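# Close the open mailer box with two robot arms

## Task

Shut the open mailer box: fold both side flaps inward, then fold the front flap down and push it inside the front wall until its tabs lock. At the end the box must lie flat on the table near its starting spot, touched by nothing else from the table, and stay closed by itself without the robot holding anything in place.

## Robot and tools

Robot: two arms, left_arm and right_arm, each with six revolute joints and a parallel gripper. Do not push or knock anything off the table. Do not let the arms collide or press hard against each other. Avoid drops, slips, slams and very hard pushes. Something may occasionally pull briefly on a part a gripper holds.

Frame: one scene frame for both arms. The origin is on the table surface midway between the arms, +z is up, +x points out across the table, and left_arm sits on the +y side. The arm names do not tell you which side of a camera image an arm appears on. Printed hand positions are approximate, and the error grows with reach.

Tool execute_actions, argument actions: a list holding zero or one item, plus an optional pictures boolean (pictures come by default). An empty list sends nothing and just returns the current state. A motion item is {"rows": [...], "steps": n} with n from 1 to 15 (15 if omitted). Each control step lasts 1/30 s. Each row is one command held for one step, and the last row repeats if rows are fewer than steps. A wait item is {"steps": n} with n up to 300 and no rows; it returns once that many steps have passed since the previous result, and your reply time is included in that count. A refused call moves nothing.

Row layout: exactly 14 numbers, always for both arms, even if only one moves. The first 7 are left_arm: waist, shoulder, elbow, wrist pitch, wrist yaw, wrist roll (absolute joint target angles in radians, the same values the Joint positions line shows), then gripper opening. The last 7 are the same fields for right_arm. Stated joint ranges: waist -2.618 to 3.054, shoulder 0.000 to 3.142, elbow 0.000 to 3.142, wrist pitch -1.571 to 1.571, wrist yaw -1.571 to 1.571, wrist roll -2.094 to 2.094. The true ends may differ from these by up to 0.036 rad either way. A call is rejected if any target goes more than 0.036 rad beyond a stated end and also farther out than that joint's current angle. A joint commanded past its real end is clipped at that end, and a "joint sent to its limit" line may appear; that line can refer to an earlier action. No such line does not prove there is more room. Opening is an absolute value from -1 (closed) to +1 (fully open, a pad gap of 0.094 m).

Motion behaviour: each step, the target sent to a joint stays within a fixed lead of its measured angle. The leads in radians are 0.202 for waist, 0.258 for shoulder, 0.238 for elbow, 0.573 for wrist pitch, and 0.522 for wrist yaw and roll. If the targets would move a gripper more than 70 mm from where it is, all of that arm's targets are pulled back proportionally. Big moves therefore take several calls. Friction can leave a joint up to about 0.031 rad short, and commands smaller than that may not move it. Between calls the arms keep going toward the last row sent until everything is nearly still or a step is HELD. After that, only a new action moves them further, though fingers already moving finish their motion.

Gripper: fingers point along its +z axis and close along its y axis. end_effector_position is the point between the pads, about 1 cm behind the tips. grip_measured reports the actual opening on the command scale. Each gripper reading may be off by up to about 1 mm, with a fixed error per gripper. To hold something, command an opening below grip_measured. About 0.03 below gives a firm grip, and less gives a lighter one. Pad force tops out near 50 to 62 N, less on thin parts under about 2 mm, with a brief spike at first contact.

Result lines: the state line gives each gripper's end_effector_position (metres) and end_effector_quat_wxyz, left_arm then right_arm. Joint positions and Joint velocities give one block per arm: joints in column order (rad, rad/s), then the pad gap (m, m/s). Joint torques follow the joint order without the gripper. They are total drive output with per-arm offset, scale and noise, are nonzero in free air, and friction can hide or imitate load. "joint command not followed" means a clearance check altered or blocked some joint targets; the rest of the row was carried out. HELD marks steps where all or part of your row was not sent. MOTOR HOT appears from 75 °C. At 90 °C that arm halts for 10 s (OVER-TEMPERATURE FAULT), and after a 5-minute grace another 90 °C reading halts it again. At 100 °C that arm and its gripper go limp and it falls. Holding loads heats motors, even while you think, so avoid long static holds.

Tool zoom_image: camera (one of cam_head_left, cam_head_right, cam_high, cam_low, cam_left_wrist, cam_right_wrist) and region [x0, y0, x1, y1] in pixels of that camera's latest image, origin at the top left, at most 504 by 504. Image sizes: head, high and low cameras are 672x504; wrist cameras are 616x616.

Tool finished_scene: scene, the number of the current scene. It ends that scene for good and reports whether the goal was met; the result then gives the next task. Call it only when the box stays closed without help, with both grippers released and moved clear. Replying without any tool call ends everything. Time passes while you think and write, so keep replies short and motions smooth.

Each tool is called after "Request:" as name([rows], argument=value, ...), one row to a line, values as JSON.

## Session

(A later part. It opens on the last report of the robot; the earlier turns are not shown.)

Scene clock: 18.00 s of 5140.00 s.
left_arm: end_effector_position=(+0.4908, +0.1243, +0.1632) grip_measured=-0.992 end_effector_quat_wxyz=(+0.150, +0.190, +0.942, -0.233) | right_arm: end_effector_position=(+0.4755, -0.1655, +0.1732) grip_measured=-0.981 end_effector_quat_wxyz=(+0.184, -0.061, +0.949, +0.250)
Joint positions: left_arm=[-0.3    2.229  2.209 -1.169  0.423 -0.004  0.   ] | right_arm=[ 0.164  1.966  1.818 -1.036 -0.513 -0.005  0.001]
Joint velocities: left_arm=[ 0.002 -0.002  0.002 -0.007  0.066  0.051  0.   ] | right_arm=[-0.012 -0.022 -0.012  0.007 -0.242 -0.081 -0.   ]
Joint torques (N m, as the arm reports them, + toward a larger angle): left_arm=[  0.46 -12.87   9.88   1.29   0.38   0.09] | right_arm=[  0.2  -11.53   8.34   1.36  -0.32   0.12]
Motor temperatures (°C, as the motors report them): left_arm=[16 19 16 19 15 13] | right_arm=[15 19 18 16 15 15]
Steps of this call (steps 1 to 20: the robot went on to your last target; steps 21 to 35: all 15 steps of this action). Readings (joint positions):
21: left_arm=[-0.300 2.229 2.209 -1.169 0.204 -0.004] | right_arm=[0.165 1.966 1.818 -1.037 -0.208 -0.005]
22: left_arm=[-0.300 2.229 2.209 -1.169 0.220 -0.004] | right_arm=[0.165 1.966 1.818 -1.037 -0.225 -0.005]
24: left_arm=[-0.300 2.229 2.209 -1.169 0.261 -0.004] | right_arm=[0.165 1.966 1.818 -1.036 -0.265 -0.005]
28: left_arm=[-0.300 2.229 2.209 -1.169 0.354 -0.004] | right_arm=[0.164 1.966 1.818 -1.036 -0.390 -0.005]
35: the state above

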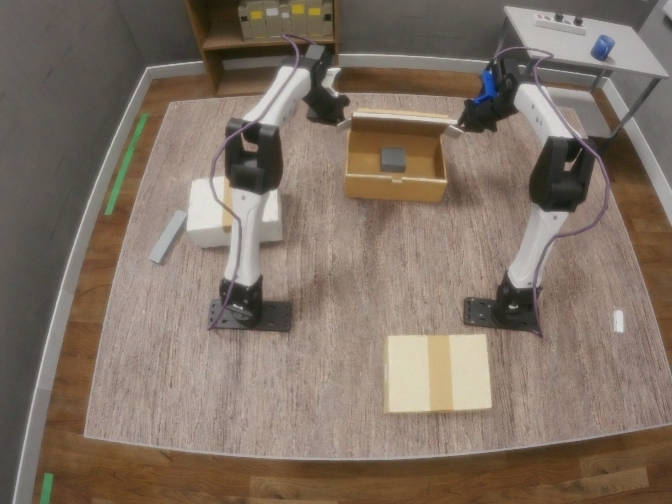

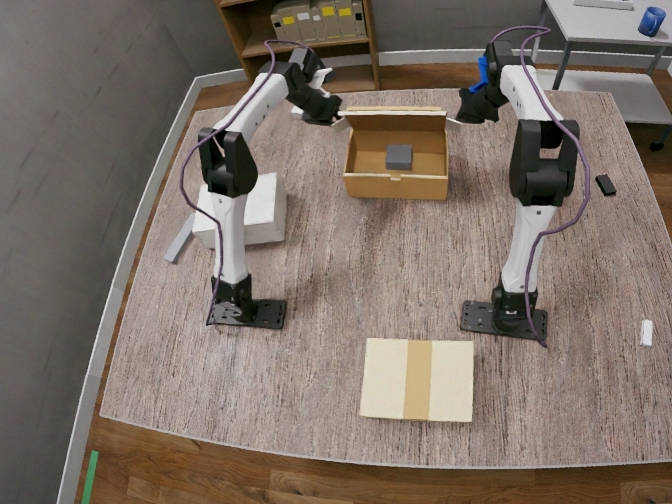

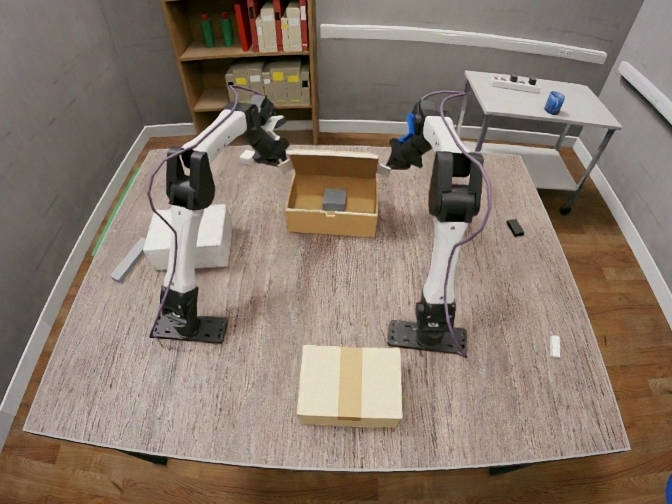

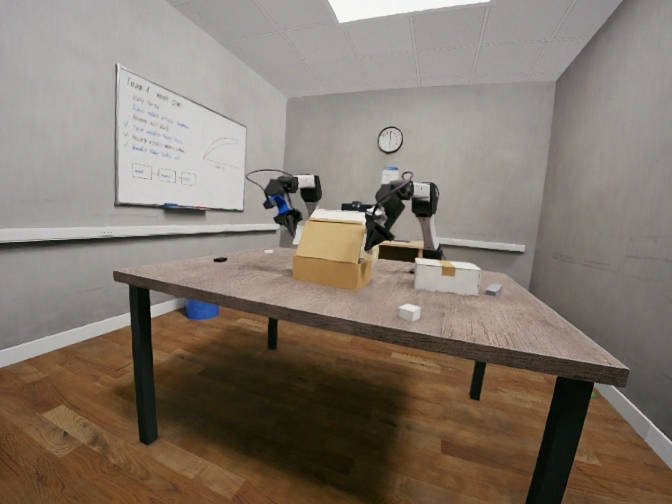

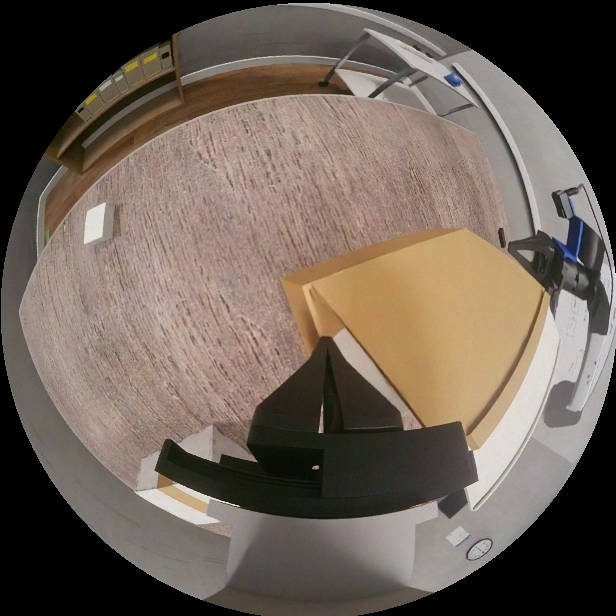

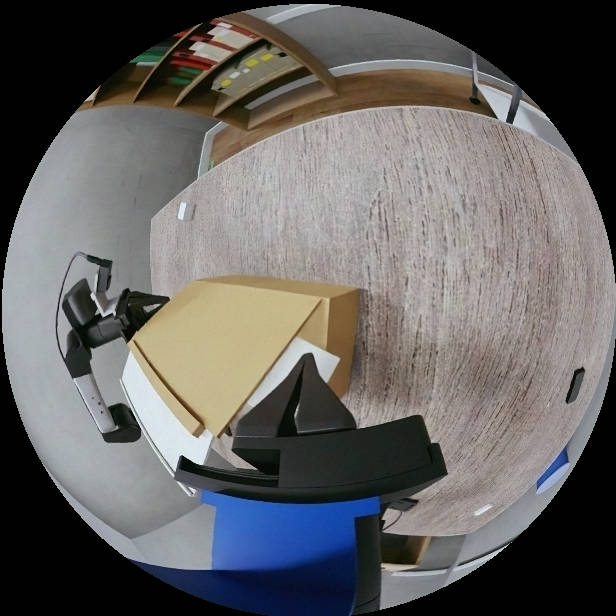

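Request:
execute_actions([
  {"rows":[[-0.3,2.23,2.22,-1.23,0.48,0,-1,0.164,1.965,1.81,-1.08,-0.57,0,-1],[-0.3,2.23,2.22,-1.23,0.48,0,-1,0.164,1.965,1.81,-1.08,-0.57,0,-1],[-0.3,2.23,2.22,-1.23,0.48,0,-1,0.164,1.965,1.81,-1.08,-0.57,0,-1],[-0.3,2.23,2.22,-1.29,0.53,0,-1,0.164,1.965,1.81,-1.14,-0.6,0,-1],[-0.3,2.23,2.22,-1.29,0.53,0,-1,0.164,1.965,1.81,-1.14,-0.6,0,-1],[-0.3,2.23,2.22,-1.29,0.53,0,-1,0.164,1.965,1.81,-1.14,-0.6,0,-1],[-0.3,2.23,2.22,-1.35,0.62,0,-1,0.164,1.965,1.81,-1.2,-0.66,0,-1]]},
], pictures=false)

Request:
execute_actions([
  {"rows":[[-0.3,2.23,2.22,-1.35,0.85,0,-1,0.164,1.965,1.81,-1.2,-0.9,0,-1]]},
])

Scene clock: 19.47 s of 5140.00 s.
left_arm: end_effector_position=(+0.4494, +0.1116, +0.1665) grip_measured=-0.993 end_effector_quat_wxyz=(+0.064, +0.183, +0.933, -0.303) | right_arm: end_effector_position=(+0.4421, -0.1475, +0.1752) grip_measured=-0.981 end_effector_quat_wxyz=(+0.114, -0.051, +0.941, +0.314)
Joint positions: left_arm=[-0.3    2.229  2.209 -1.315  0.59  -0.004  0.   ] | right_arm=[ 0.164  1.966  1.818 -1.177 -0.643 -0.005  0.001]
Joint velocities: left_arm=[-0.017  0.012  0.017 -0.066  0.11  -0.051 -0.001] | right_arm=[ 0.007  0.007  0.002 -0.066 -0.11  -0.066 -0.   ]
Joint torques (N m, as the arm reports them, + toward a larger angle): left_arm=[  0.41 -12.55   9.59   0.74   0.51   0.1 ] | right_arm=[  0.37 -11.15   8.05   0.87  -0.39   0.11]
Motor temperatures (°C, as the motors report them): left_arm=[16 20 17 19 15 13] | right_arm=[15 20 18 16 15 15]
Steps of this call (steps 1 to 29: the robot went on to your last target; steps 30 to 44: all 15 steps of this action). Readings (joint positions):
30: left_arm=[-0.300 2.229 2.209 -1.172 0.443 -0.004] | right_arm=[0.164 1.966 1.818 -1.038 -0.547 -0.005]
31: left_arm=[-0.300 2.229 2.209 -1.179 0.447 -0.004] | right_arm=[0.164 1.966 1.818 -1.045 -0.550 -0.005]
33: left_arm=[-0.300 2.229 2.209 -1.195 0.461 -0.004] | right_arm=[0.164 1.966 1.818 -1.059 -0.559 -0.005]
37: left_arm=[-0.300 2.229 2.209 -1.254 0.521 -0.004] | right_arm=[0.164 1.966 1.818 -1.119 -0.599 -0.005]
44: the state above

Scene clock: 19.97 s of 5140.00 s.
left_arm: end_effector_position=(+0.4315, +0.0852, +0.1922) grip_measured=-0.993 end_effector_quat_wxyz=(+0.035, +0.186, +0.891, -0.412) | right_arm: end_effector_position=(+0.4325, -0.1179, +0.2025) grip_measured=-0.981 end_effector_quat_wxyz=(+0.102, -0.062, +0.897, +0.426)
Joint positions: left_arm=[-0.299  2.229  2.209 -1.329  0.831 -0.004  0.   ] | right_arm=[ 0.164  1.966  1.818 -1.189 -0.885 -0.005  0.001]
Joint velocities: left_arm=[-0.017 -0.002 -0.017 -0.022  0.051  0.007 -0.   ] | right_arm=[ 0.007  0.007  0.012  0.007 -0.081 -0.066  0.   ]
Joint torques (N m, as the arm reports them, + toward a larger angle): left_arm=[  0.26 -12.6    9.53   0.68   0.58   0.12] | right_arm=[  0.18 -11.16   8.     0.8   -0.48   0.09]
Motor temperatures (°C, as the motors report them): left_arm=[16 21 17 19 15 13] | right_arm=[15 20 18 16 15 15]
Steps of this call (steps 1 to 15: all 15 steps of this action). Readings (joint positions):
1: left_arm=[-0.300 2.229 2.209 -1.318 0.623 -0.004] | right_arm=[0.164 1.966 1.818 -1.180 -0.679 -0.005]
2: left_arm=[-0.299 2.229 2.209 -1.322 0.664 -0.004] | right_arm=[0.164 1.966 1.818 -1.182 -0.722 -0.005]
4: left_arm=[-0.299 2.229 2.209 -1.325 0.729 -0.004] | right_arm=[0.164 1.966 1.818 -1.185 -0.786 -0.005]
8: left_arm=[-0.299 2.229 2.209 -1.328 0.795 -0.004] | right_arm=[0.164 1.966 1.818 -1.188 -0.850 -0.005]
15: the state above

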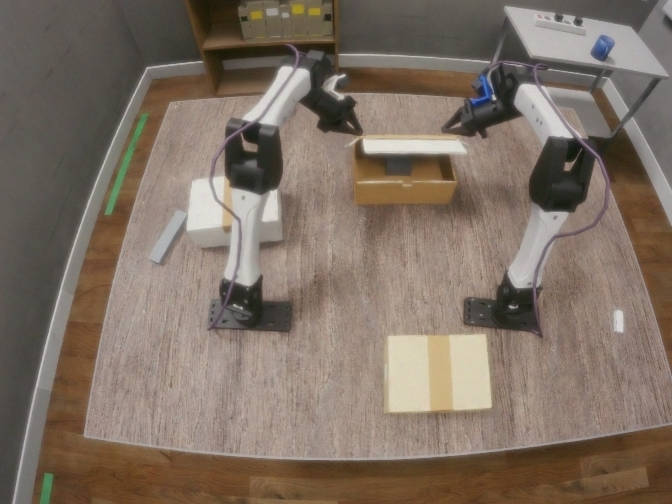

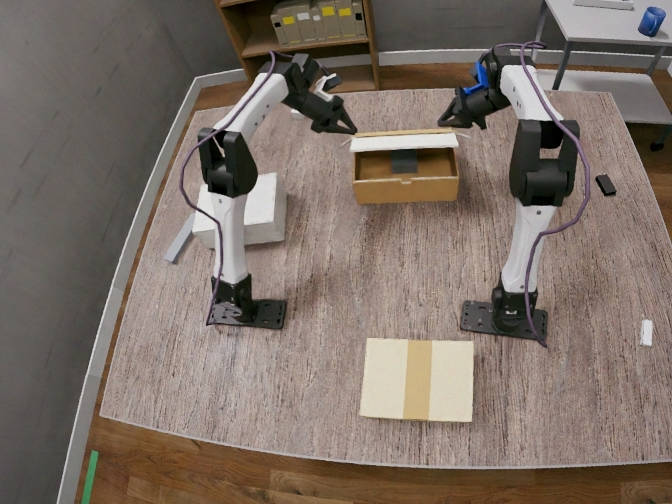

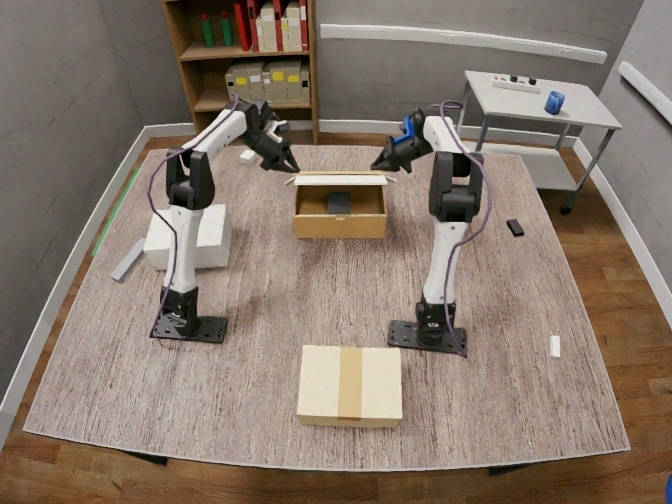

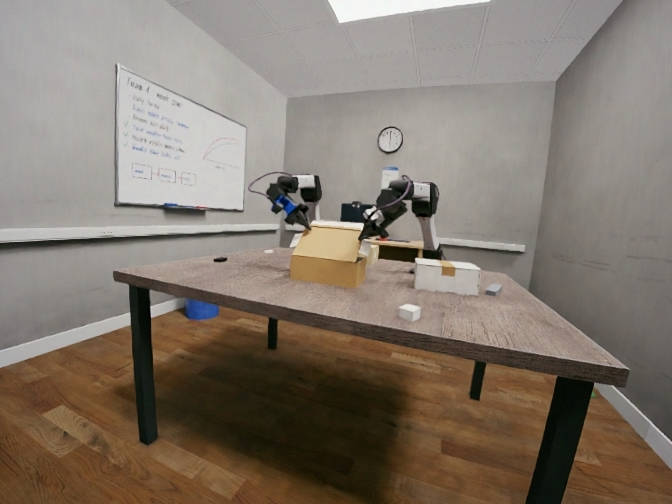

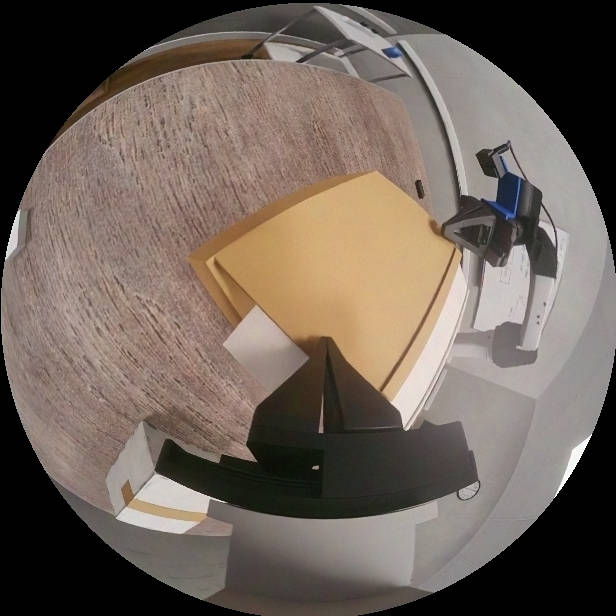

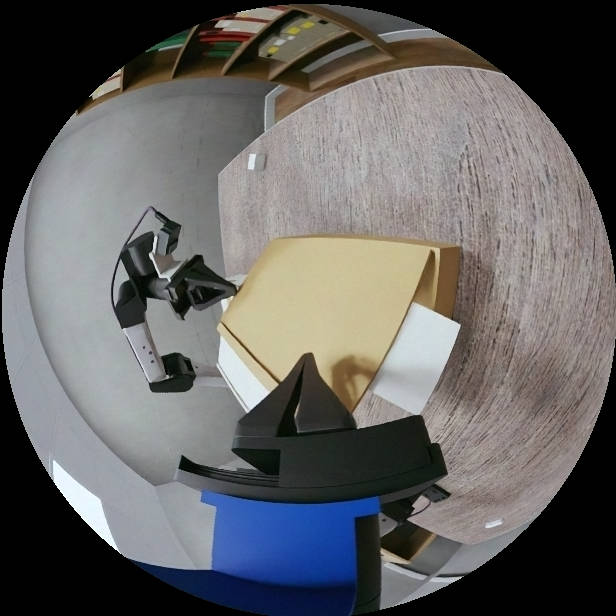

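Request:
execute_actions([
  {"rows":[[-0.25,2.2,2.22,-1.35,0.85,0,-1,0.1,1.95,1.81,-1.2,-0.88,0,-1],[-0.25,2.2,2.22,-1.35,0.85,0,-1,0.1,1.95,1.81,-1.2,-0.88,0,-1],[-0.25,2.2,2.22,-1.35,0.85,0,-1,0.1,1.95,1.81,-1.2,-0.88,0,-1],[-0.2,2.2,2.22,-1.35,0.85,0,-1,0.0,1.95,1.81,-1.2,-0.88,0,-1],[-0.2,2.2,2.22,-1.35,0.85,0,-1,0.0,1.95,1.81,-1.2,-0.88,0,-1],[-0.2,2.2,2.22,-1.35,0.85,0,-1,0.0,1.95,1.81,-1.2,-0.88,0,-1],[-0.15,2.2,2.22,-1.35,0.8,0,-1,-0.1,1.95,1.81,-1.2,-0.85,0,-1]]},
], pictures=false)

Request:
execute_actions([
  {"rows":[[-0.17,2.15,2.05,-1.25,0.7,0,-1,-0.1,1.94,1.7,-1.12,-0.7,0,-1],[-0.17,2.15,2.05,-1.25,0.7,0,-1,-0.1,1.94,1.7,-1.12,-0.7,0,-1],[-0.17,2.15,2.05,-1.25,0.7,0,-1,-0.1,1.94,1.7,-1.12,-0.7,0,-1],[-0.17,2.15,2.05,-1.25,0.7,0,-1,-0.1,1.94,1.7,-1.12,-0.7,0,-1],[-0.2,2.1,1.84,-1.14,0.7,0,-1,-0.1,1.93,1.59,-1.05,-0.7,0,-1]]},
])

Scene clock: 23.13 s of 5140.00 s.
left_arm: end_effector_position=(+0.4676, +0.1563, +0.1995) grip_measured=-0.993 end_effector_quat_wxyz=(+0.078, +0.116, +0.906, -0.400) | right_arm: end_effector_position=(+0.4554, -0.2441, +0.1984) grip_measured=-0.981 end_effector_quat_wxyz=(+0.160, +0.070, +0.903, +0.393)
Joint positions: left_arm=[-0.137  2.207  2.209 -1.333  0.813 -0.004  0.   ] | right_arm=[-0.124  1.966  1.818 -1.191 -0.853 -0.005  0.001]
Joint velocities: left_arm=[-0.051 -0.007  0.002 -0.051  0.022 -0.095 -0.   ] | right_arm=[ 0.164 -0.027 -0.002  0.007 -0.051 -0.037 -0.001]
Joint torques (N m, as the arm reports them, + toward a larger angle): left_arm=[ -0.39 -12.98   9.5    0.76   0.37   0.11] | right_arm=[  1.19 -12.41   8.01   0.8   -0.39   0.09]
Motor temperatures (°C, as the motors report them): left_arm=[16 22 17 19 15 13] | right_arm=[15 21 19 16 15 15]
Steps of this call (steps 1 to 15: the robot went on to your last target; steps 16 to 80: nothing new was sent; steps 81 to 95: all 15 steps of this action). Readings (joint positions):
81: left_arm=[-0.295 2.227 2.209 -1.330 0.841 -0.004] | right_arm=[0.159 1.966 1.818 -1.190 -0.893 -0.005]
82: left_arm=[-0.290 2.225 2.209 -1.332 0.842 -0.004] | right_arm=[0.151 1.966 1.818 -1.190 -0.893 -0.005]
84: left_arm=[-0.267 2.218 2.209 -1.332 0.844 -0.004] | right_arm=[0.116 1.966 1.818 -1.191 -0.893 -0.005]
88: left_arm=[-0.191 2.207 2.209 -1.333 0.836 -0.004] | right_arm=[-0.023 1.966 1.818 -1.191 -0.882 -0.005]
95: the state above

Scene clock: 23.63 s of 5140.00 s.
left_arm: end_effector_position=(+0.4257, +0.1475, +0.1335) grip_measured=-0.993 end_effector_quat_wxyz=(+0.025, +0.125, +0.926, -0.354) | right_arm: end_effector_position=(+0.4323, -0.2475, +0.1318) grip_measured=-0.981 end_effector_quat_wxyz=(+0.114, +0.086, +0.931, +0.335)
Joint positions: left_arm=[-0.201  2.108  1.848 -1.172  0.715 -0.004  0.   ] | right_arm=[-0.103  1.939  1.595 -1.075 -0.709 -0.005  0.001]
Joint velocities: left_arm=[-0.002 -0.002 -0.012  0.066  0.007 -0.037  0.   ] | right_arm=[-0.007 -0.002 -0.012  0.125 -0.037  0.007 -0.   ]
Joint torques (N m, as the arm reports them, + toward a larger angle): left_arm=[  0.41 -12.38   7.67   0.91   0.29   0.1 ] | right_arm=[  0.41 -11.26   8.14   0.88  -0.32   0.11]
Motor temperatures (°C, as the motors report them): left_arm=[16 22 17 19 15 13] | right_arm=[15 21 19 16 15 15]
Steps of this call (steps 1 to 15: all 15 steps of this action). Readings (joint positions):
1: left_arm=[-0.142 2.194 2.177 -1.308 0.800 -0.004] | right_arm=[-0.117 1.960 1.799 -1.172 -0.834 -0.005]
2: left_arm=[-0.147 2.174 2.133 -1.293 0.782 -0.004] | right_arm=[-0.111 1.949 1.769 -1.157 -0.809 -0.005]
4: left_arm=[-0.158 2.159 2.086 -1.292 0.756 -0.004] | right_arm=[-0.104 1.945 1.729 -1.155 -0.772 -0.005]
8: left_arm=[-0.189 2.107 1.884 -1.214 0.731 -0.004] | right_arm=[-0.103 1.937 1.613 -1.103 -0.732 -0.005]
15: the state above

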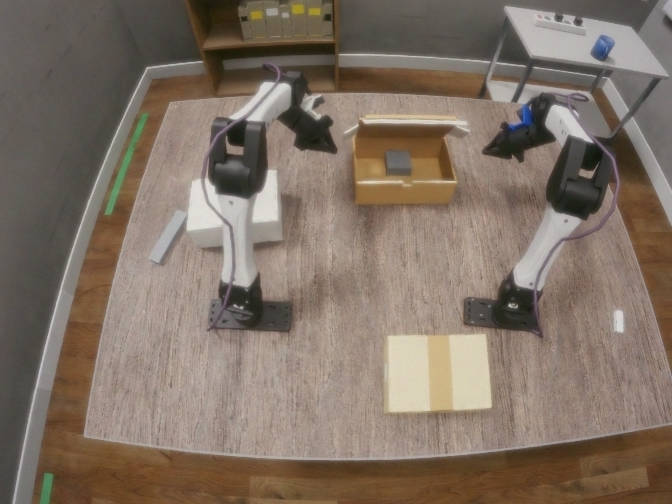

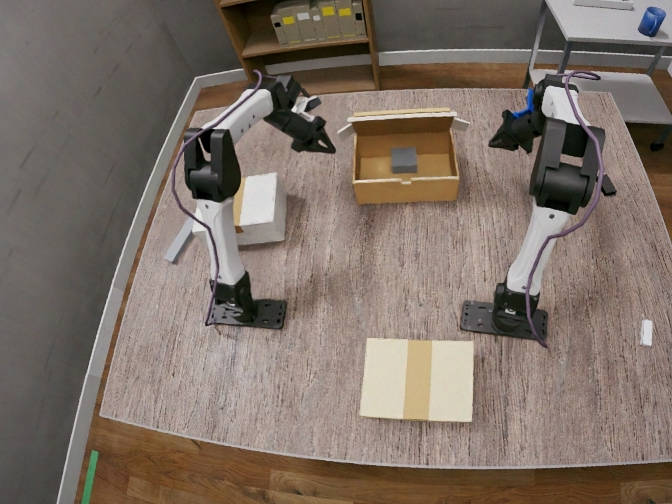

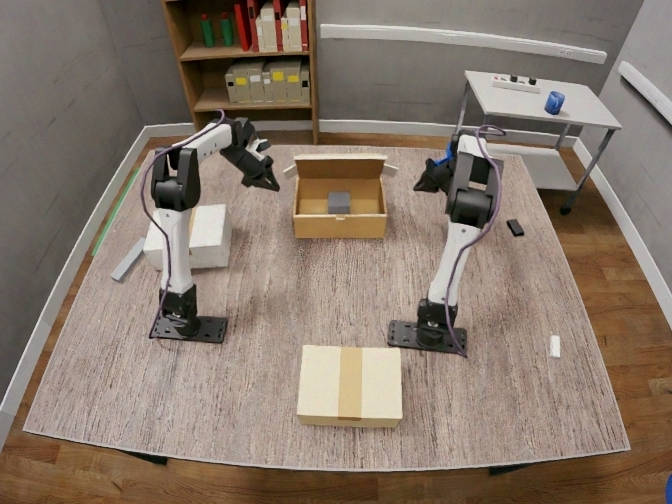

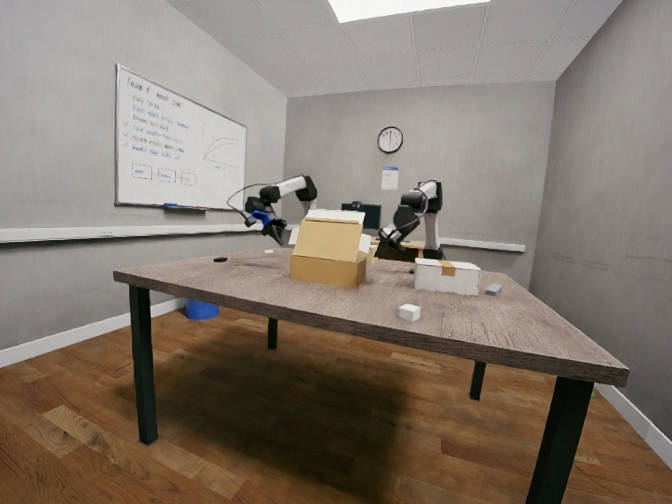

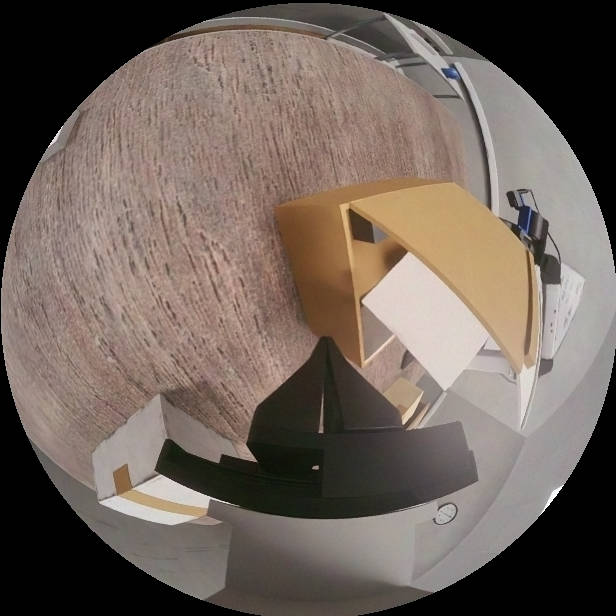

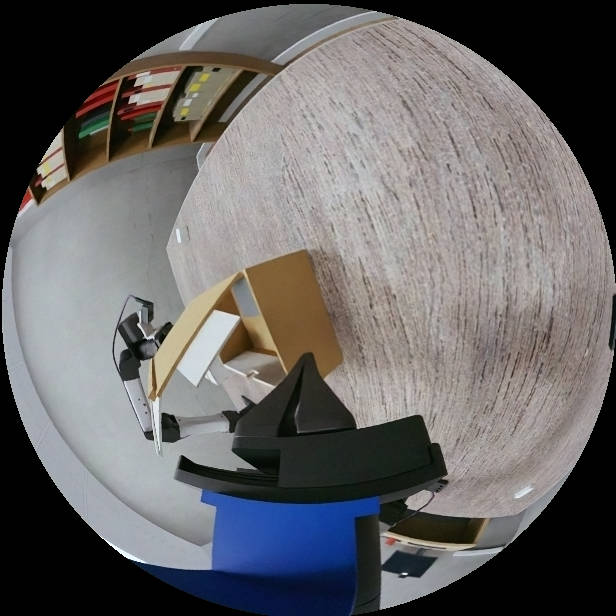

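Request:
execute_actions([
  {"rows":[[-0.17,2.2,2.02,-1.27,0.7,0,-1,-0.08,2.01,1.72,-1.15,-0.7,0,-1],[-0.17,2.2,2.02,-1.27,0.7,0,-1,-0.08,2.01,1.72,-1.15,-0.7,0,-1],[-0.17,2.2,2.02,-1.27,0.7,0,-1,-0.08,2.01,1.72,-1.15,-0.7,0,-1],[-0.16,2.3,2.19,-1.39,0.7,0,-1,-0.06,2.09,1.84,-1.25,-0.7,0,-1],[-0.16,2.3,2.19,-1.39,0.7,0,-1,-0.06,2.09,1.84,-1.25,-0.7,0,-1],[-0.16,2.3,2.19,-1.39,0.7,0,-1,-0.06,2.09,1.84,-1.25,-0.7,0,-1],[-0.16,2.41,2.365,-1.51,0.7,0,-1,-0.04,2.17,1.965,-1.34,-0.7,0,-1]]},
], pictures=false)

Request:
execute_actions([
  {"rows":[[-0.18,2.41,2.365,-1.51,0.7,0,-1,-0.01,2.17,1.965,-1.34,-0.7,0,-1],[-0.18,2.41,2.365,-1.51,0.7,0,-1,-0.01,2.17,1.965,-1.34,-0.7,0,-1],[-0.18,2.41,2.365,-1.51,0.7,0,-1,-0.01,2.17,1.965,-1.34,-0.7,0,-1],[-0.2,2.41,2.365,-1.51,0.7,0,-1,0.02,2.17,1.965,-1.34,-0.7,0,-1],[-0.2,2.41,2.365,-1.51,0.7,0,-1,0.02,2.17,1.965,-1.34,-0.7,0,-1],[-0.2,2.41,2.365,-1.51,0.7,0,-1,0.02,2.17,1.965,-1.34,-0.7,0,-1],[-0.22,2.41,2.365,-1.51,0.7,0,-1,0.05,2.17,1.965,-1.34,-0.7,0,-1],[-0.22,2.41,2.365,-1.51,0.7,0,-1,0.05,2.17,1.965,-1.34,-0.7,0,-1],[-0.22,2.41,2.365,-1.51,0.7,0,-1,0.05,2.17,1.965,-1.34,-0.7,0,-1],[-0.245,2.41,2.365,-1.51,0.7,0,-1,0.09,2.17,1.965,-1.34,-0.7,0,-1]]},
])

Scene clock: 26.10 s of 5140.00 s.
left_arm: end_effector_position=(+0.4722, +0.1575, +0.1371) grip_measured=-0.993 end_effector_quat_wxyz=(-0.002, +0.094, +0.933, -0.348) | right_arm: end_effector_position=(+0.4629, -0.2293, +0.1323) grip_measured=-0.981 end_effector_quat_wxyz=(+0.055, +0.076, +0.936, +0.339)
Joint positions: left_arm=[-0.161  2.395  2.348 -1.459  0.708 -0.003  0.   ] | right_arm=[-0.041  2.164  1.945 -1.302 -0.7   -0.005  0.001]
Joint velocities: left_arm=[-0.002  0.022 -0.022 -0.271 -0.007 -0.007 -0.   ] | right_arm=[ 0.022 -0.017 -0.007 -0.242  0.022 -0.066 -0.   ]
Joint torques (N m, as the arm reports them, + toward a larger angle): left_arm=[  0.47 -12.58   9.83   0.44   0.36   0.1 ] | right_arm=[  0.36 -12.11  10.58   0.49  -0.37   0.1 ]
Motor temperatures (°C, as the motors report them): left_arm=[16 23 17 19 15 13] | right_arm=[15 21 19 16 15 15]
Steps of this call (steps 1 to 30: the robot went on to your last target; steps 31 to 59: nothing new was sent; steps 60 to 74: all 15 steps of this action). Readings (joint positions):
60: left_arm=[-0.199 2.123 1.882 -1.189 0.711 -0.004] | right_arm=[-0.102 1.949 1.617 -1.087 -0.703 -0.005]
61: left_arm=[-0.196 2.148 1.934 -1.211 0.711 -0.004] | right_arm=[-0.100 1.968 1.652 -1.105 -0.703 -0.005]
63: left_arm=[-0.185 2.193 2.032 -1.250 0.709 -0.003] | right_arm=[-0.091 2.005 1.721 -1.136 -0.702 -0.005]
67: left_arm=[-0.164 2.322 2.278 -1.357 0.708 -0.003] | right_arm=[-0.063 2.110 1.893 -1.225 -0.700 -0.005]
74: the state above

Scene clock: 26.60 s of 5140.00 s.
left_arm: end_effector_position=(+0.4476, +0.1231, +0.1363) grip_measured=-0.993 end_effector_quat_wxyz=(-0.032, +0.127, +0.930, -0.344) | right_arm: end_effector_position=(+0.4496, -0.1706, +0.1319) grip_measured=-0.981 end_effector_quat_wxyz=(+0.020, +0.018, +0.939, +0.342)
Joint positions: left_arm=[-0.245  2.395  2.348 -1.494  0.705 -0.003  0.   ] | right_arm=[ 0.092  2.164  1.945 -1.328 -0.699 -0.005  0.001]
Joint velocities: left_arm=[-0.051 -0.007 -0.002  0.007 -0.007 -0.007 -0.   ] | right_arm=[ 0.081  0.002  0.012 -0.037 -0.022 -0.007  0.   ]
Joint torques (N m, as the arm reports them, + toward a larger angle): left_arm=[  0.54 -12.37   9.76   0.34   0.37   0.1 ] | right_arm=[ -0.13 -12.01  10.56   0.42  -0.38   0.09]
Motor temperatures (°C, as the motors report them): left_arm=[16 24 18 19 15 13] | right_arm=[15 21 19 16 15 15]
Steps of this call (steps 1 to 15: all 15 steps of this action). Readings (joint positions):
1: left_arm=[-0.162 2.395 2.348 -1.467 0.708 -0.003] | right_arm=[-0.040 2.164 1.945 -1.308 -0.700 -0.005]
2: left_arm=[-0.164 2.395 2.348 -1.473 0.708 -0.003] | right_arm=[-0.037 2.164 1.945 -1.312 -0.700 -0.005]
4: left_arm=[-0.170 2.395 2.348 -1.481 0.707 -0.003] | right_arm=[-0.025 2.164 1.945 -1.318 -0.700 -0.005]
8: left_arm=[-0.196 2.395 2.348 -1.488 0.707 -0.003] | right_arm=[0.020 2.164 1.945 -1.324 -0.700 -0.005]
15: the state above

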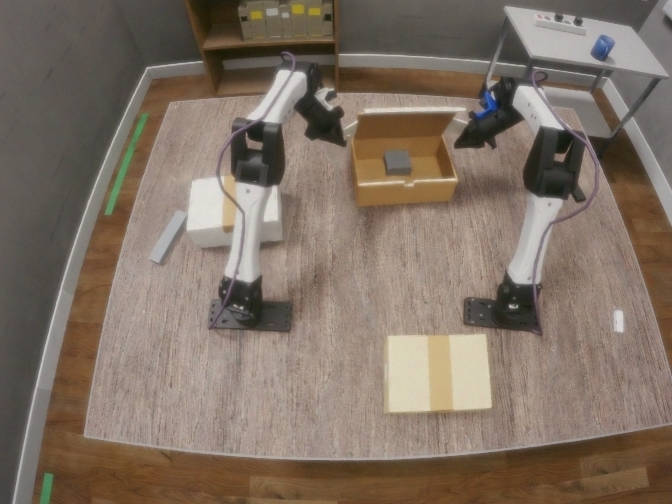

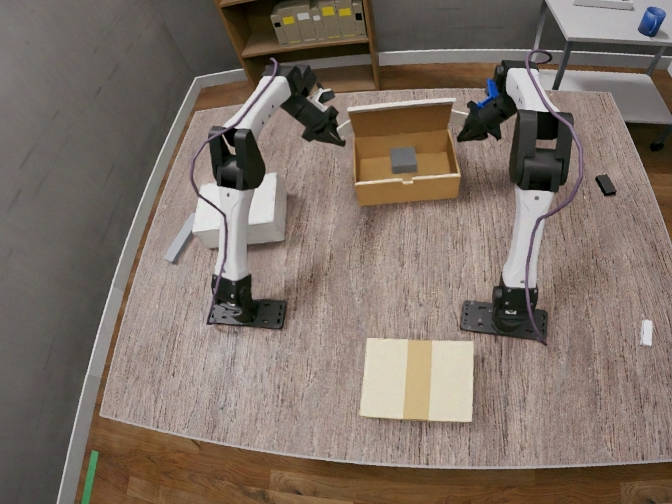

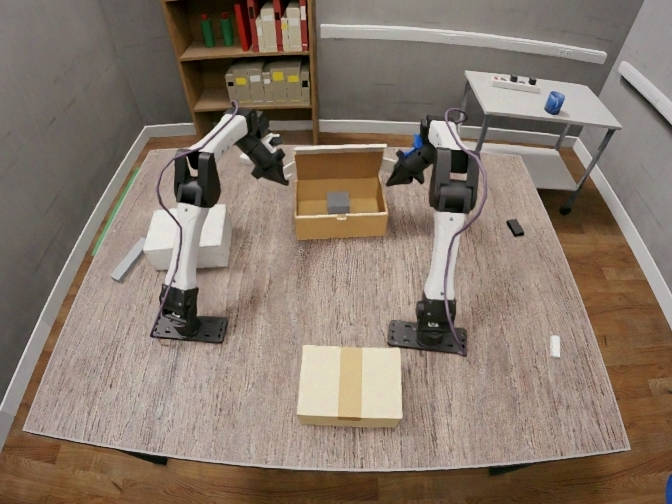

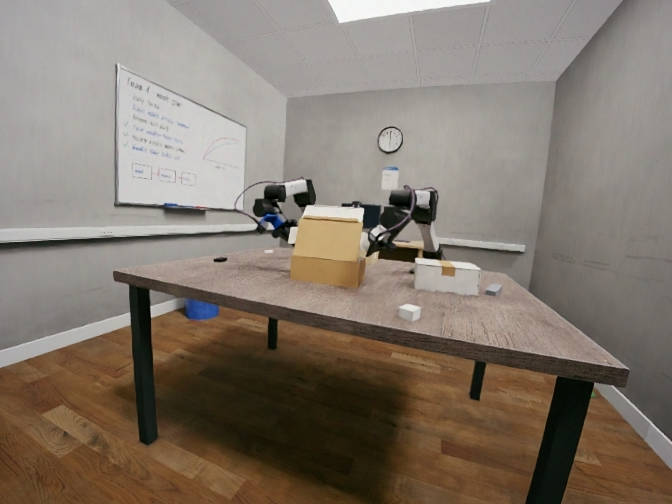

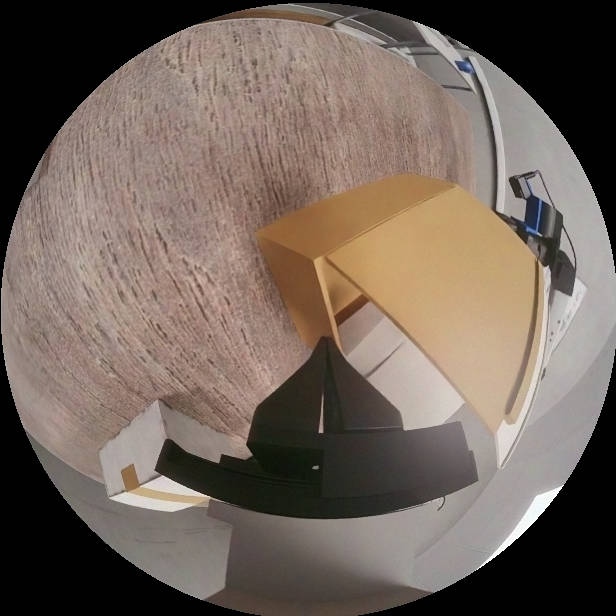

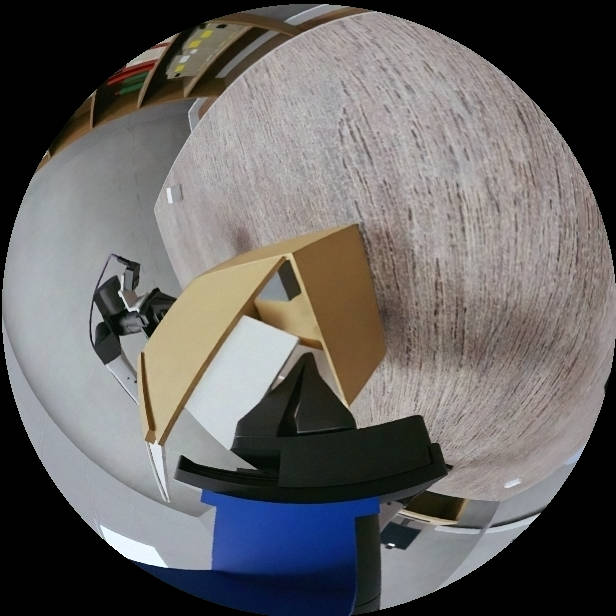

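Request:
execute_actions([
  {"rows":[[-0.245,2.41,2.365,-1.51,0.7,0,-1,0.04,2.17,1.965,-1.34,-0.7,0,-1],[-0.245,2.41,2.365,-1.51,0.7,0,-1,0.04,2.17,1.965,-1.34,-0.7,0,-1],[-0.245,2.41,2.365,-1.51,0.7,0,-1,-0.02,2.17,1.965,-1.34,-0.7,0,-1],[-0.245,2.41,2.365,-1.51,0.7,0,-1,-0.02,2.17,1.965,-1.34,-0.7,0,-1],[-0.245,2.41,2.365,-1.51,0.7,0,-1,-0.02,2.17,1.965,-1.34,-0.7,0,-1],[-0.245,2.41,2.365,-1.51,0.7,0,-1,-0.02,2.25,2.1,-1.4,-0.65,0,-1],[-0.245,2.41,2.365,-1.51,0.7,0,-1,-0.02,2.25,2.1,-1.4,-0.65,0,-1],[-0.245,2.41,2.365,-1.51,0.7,0,-1,-0.02,2.25,2.1,-1.4,-0.65,0,-1],[-0.245,2.41,2.365,-1.51,0.7,0,-1,0.0,2.34,2.29,-1.5,-0.6,0,-1]]},
], pictures=false)

Request:
execute_actions([
  {"rows":[[-0.245,2.41,2.365,-1.51,0.7,0,-1,0.0,2.34,2.29,-1.5,-0.6,0,-1],[-0.245,2.41,2.365,-1.51,0.7,0,-1,0.0,2.34,2.29,-1.5,-0.6,0,-1],[-0.245,2.41,2.365,-1.51,0.7,0,-1,0.03,2.34,2.29,-1.5,-0.6,0,-1],[-0.245,2.41,2.365,-1.51,0.7,0,-1,0.03,2.34,2.29,-1.5,-0.6,0,-1],[-0.245,2.41,2.365,-1.51,0.7,0,-1,0.06,2.34,2.29,-1.5,-0.6,0,-1],[-0.245,2.41,2.365,-1.51,0.7,0,-1,0.06,2.34,2.29,-1.5,-0.6,0,-1],[-0.245,2.41,2.365,-1.51,0.7,0,-1,0.06,2.34,2.29,-1.5,-0.6,0,-1],[-0.245,2.41,2.365,-1.51,0.7,0,-1,0.09,2.34,2.29,-1.5,-0.6,0,-1],[-0.245,2.41,2.365,-1.51,0.7,0,-1,0.09,2.34,2.29,-1.5,-0.6,0,-1],[-0.245,2.41,2.365,-1.51,0.7,0,-1,0.09,2.34,2.29,-1.5,-0.6,0,-1],[-0.245,2.41,2.365,-1.51,0.7,0,-1,0.12,2.34,2.29,-1.5,-0.6,0,-1]]},
])

Scene clock: 28.60 s of 5140.00 s.
left_arm: end_effector_position=(+0.4473, +0.1228, +0.1363) grip_measured=-0.993 end_effector_quat_wxyz=(-0.033, +0.127, +0.930, -0.344) | right_arm: end_effector_position=(+0.4928, -0.2314, +0.1381) grip_measured=-0.981 end_effector_quat_wxyz=(+0.055, +0.061, +0.950, +0.301)
Joint positions: left_arm=[-0.245  2.395  2.348 -1.494  0.705 -0.003  0.   ] | right_arm=[-0.01   2.327  2.27  -1.45  -0.619 -0.004  0.001]
Joint velocities: left_arm=[-0.012 -0.012 -0.002 -0.022 -0.051 -0.081  0.001] | right_arm=[ 0.125  0.002  0.027 -0.242  0.037  0.037 -0.002]
Joint torques (N m, as the arm reports them, + toward a larger angle): left_arm=[  0.42 -12.35   9.72   0.3    0.38   0.1 ] | right_arm=[  0.53 -12.65  10.25   0.5   -0.25   0.09]
Motor temperatures (°C, as the motors report them): left_arm=[16 25 18 18 15 13] | right_arm=[15 22 19 16 15 15]
Steps of this call (steps 1 to 15: the robot went on to your last target; steps 16 to 45: nothing new was sent; steps 46 to 60: all 15 steps of this action). Readings (joint positions):
46: left_arm=[-0.245 2.395 2.348 -1.494 0.705 -0.003] | right_arm=[0.090 2.164 1.945 -1.330 -0.699 -0.005]
47: left_arm=[-0.245 2.395 2.348 -1.494 0.705 -0.003] | right_arm=[0.083 2.164 1.945 -1.330 -0.700 -0.005]
49: left_arm=[-0.245 2.395 2.348 -1.494 0.705 -0.003] | right_arm=[0.051 2.164 1.945 -1.330 -0.702 -0.005]
53: left_arm=[-0.245 2.395 2.348 -1.494 0.705 -0.003] | right_arm=[-0.025 2.219 2.054 -1.366 -0.677 -0.005]
60: the state above

Scene clock: 29.10 s of 5140.00 s.
left_arm: end_effector_position=(+0.4469, +0.1231, +0.1361) grip_measured=-0.993 end_effector_quat_wxyz=(-0.034, +0.127, +0.930, -0.343) | right_arm: end_effector_position=(+0.4778, -0.1732, +0.1362) grip_measured=-0.981 end_effector_quat_wxyz=(+0.018, +0.005, +0.955, +0.295)
Joint positions: left_arm=[-0.245  2.395  2.348 -1.497  0.703 -0.003  0.   ] | right_arm=[ 0.12   2.327  2.272 -1.486 -0.599 -0.004  0.001]
Joint velocities: left_arm=[-0.027  0.007 -0.017 -0.022 -0.037 -0.051  0.001] | right_arm=[ 0.11   0.012 -0.007  0.007 -0.037 -0.007  0.001]
Joint torques (N m, as the arm reports them, + toward a larger angle): left_arm=[  0.35 -12.31   9.75   0.35   0.42   0.09] | right_arm=[ -0.04 -12.48  10.18   0.36  -0.36   0.1 ]
Motor temperatures (°C, as the motors report them): left_arm=[16 25 18 18 15 13] | right_arm=[15 22 19 16 15 15]
Steps of this call (steps 1 to 15: all 15 steps of this action). Readings (joint positions):
1: left_arm=[-0.245 2.395 2.348 -1.494 0.705 -0.003] | right_arm=[-0.006 2.327 2.271 -1.458 -0.617 -0.004]
2: left_arm=[-0.245 2.395 2.348 -1.494 0.705 -0.003] | right_arm=[-0.004 2.327 2.271 -1.465 -0.615 -0.004]
4: left_arm=[-0.245 2.395 2.348 -1.494 0.705 -0.003] | right_arm=[0.003 2.327 2.272 -1.474 -0.610 -0.004]
8: left_arm=[-0.245 2.395 2.348 -1.494 0.705 -0.003] | right_arm=[0.044 2.327 2.272 -1.482 -0.605 -0.004]
15: the state above

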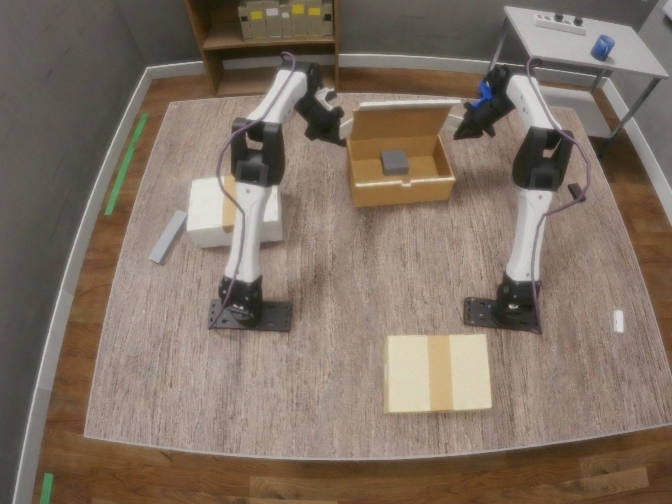

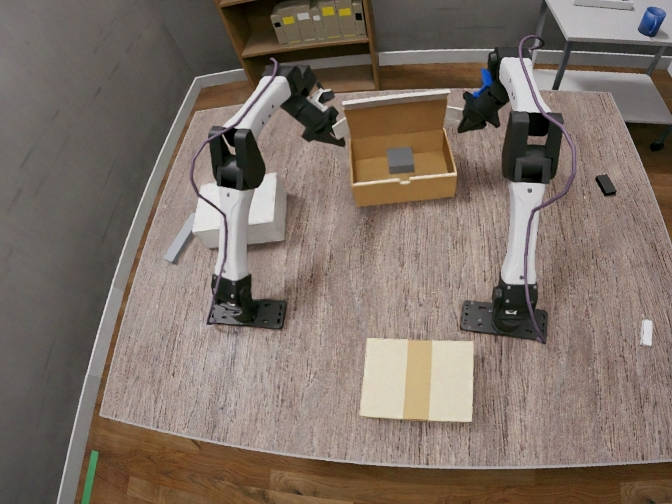

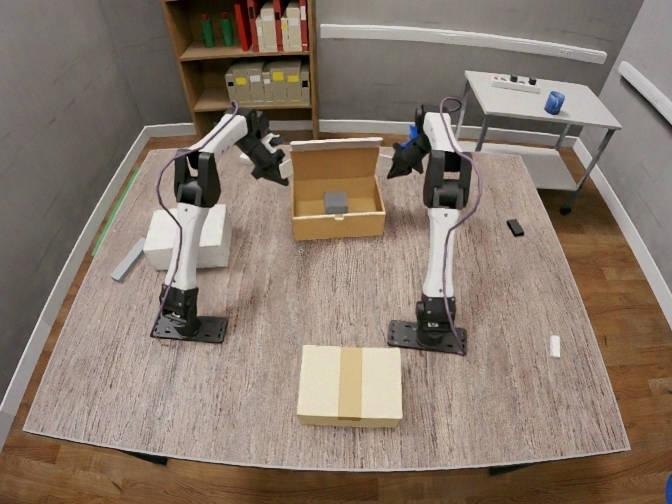

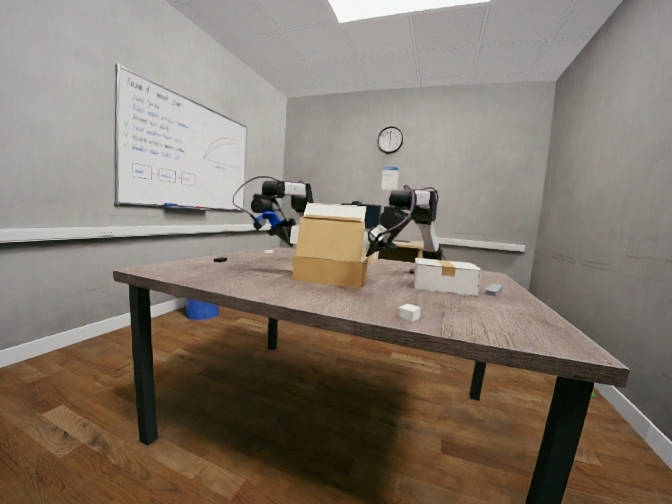

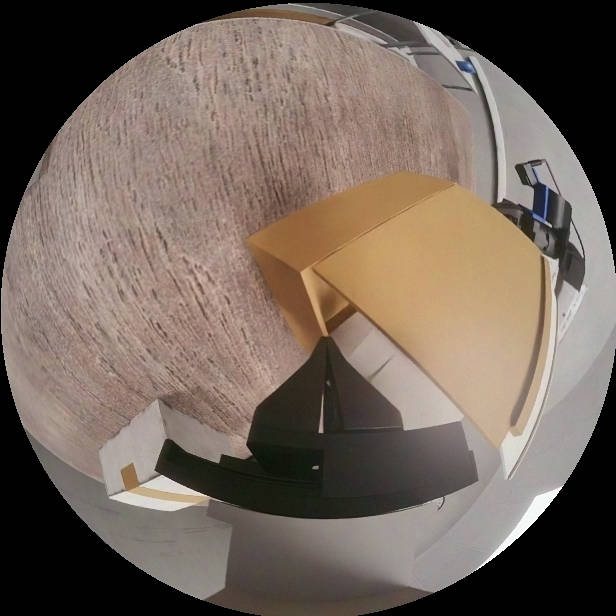

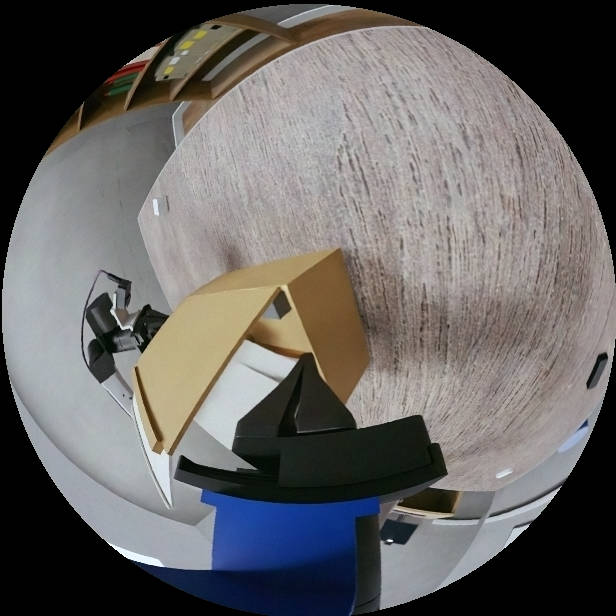

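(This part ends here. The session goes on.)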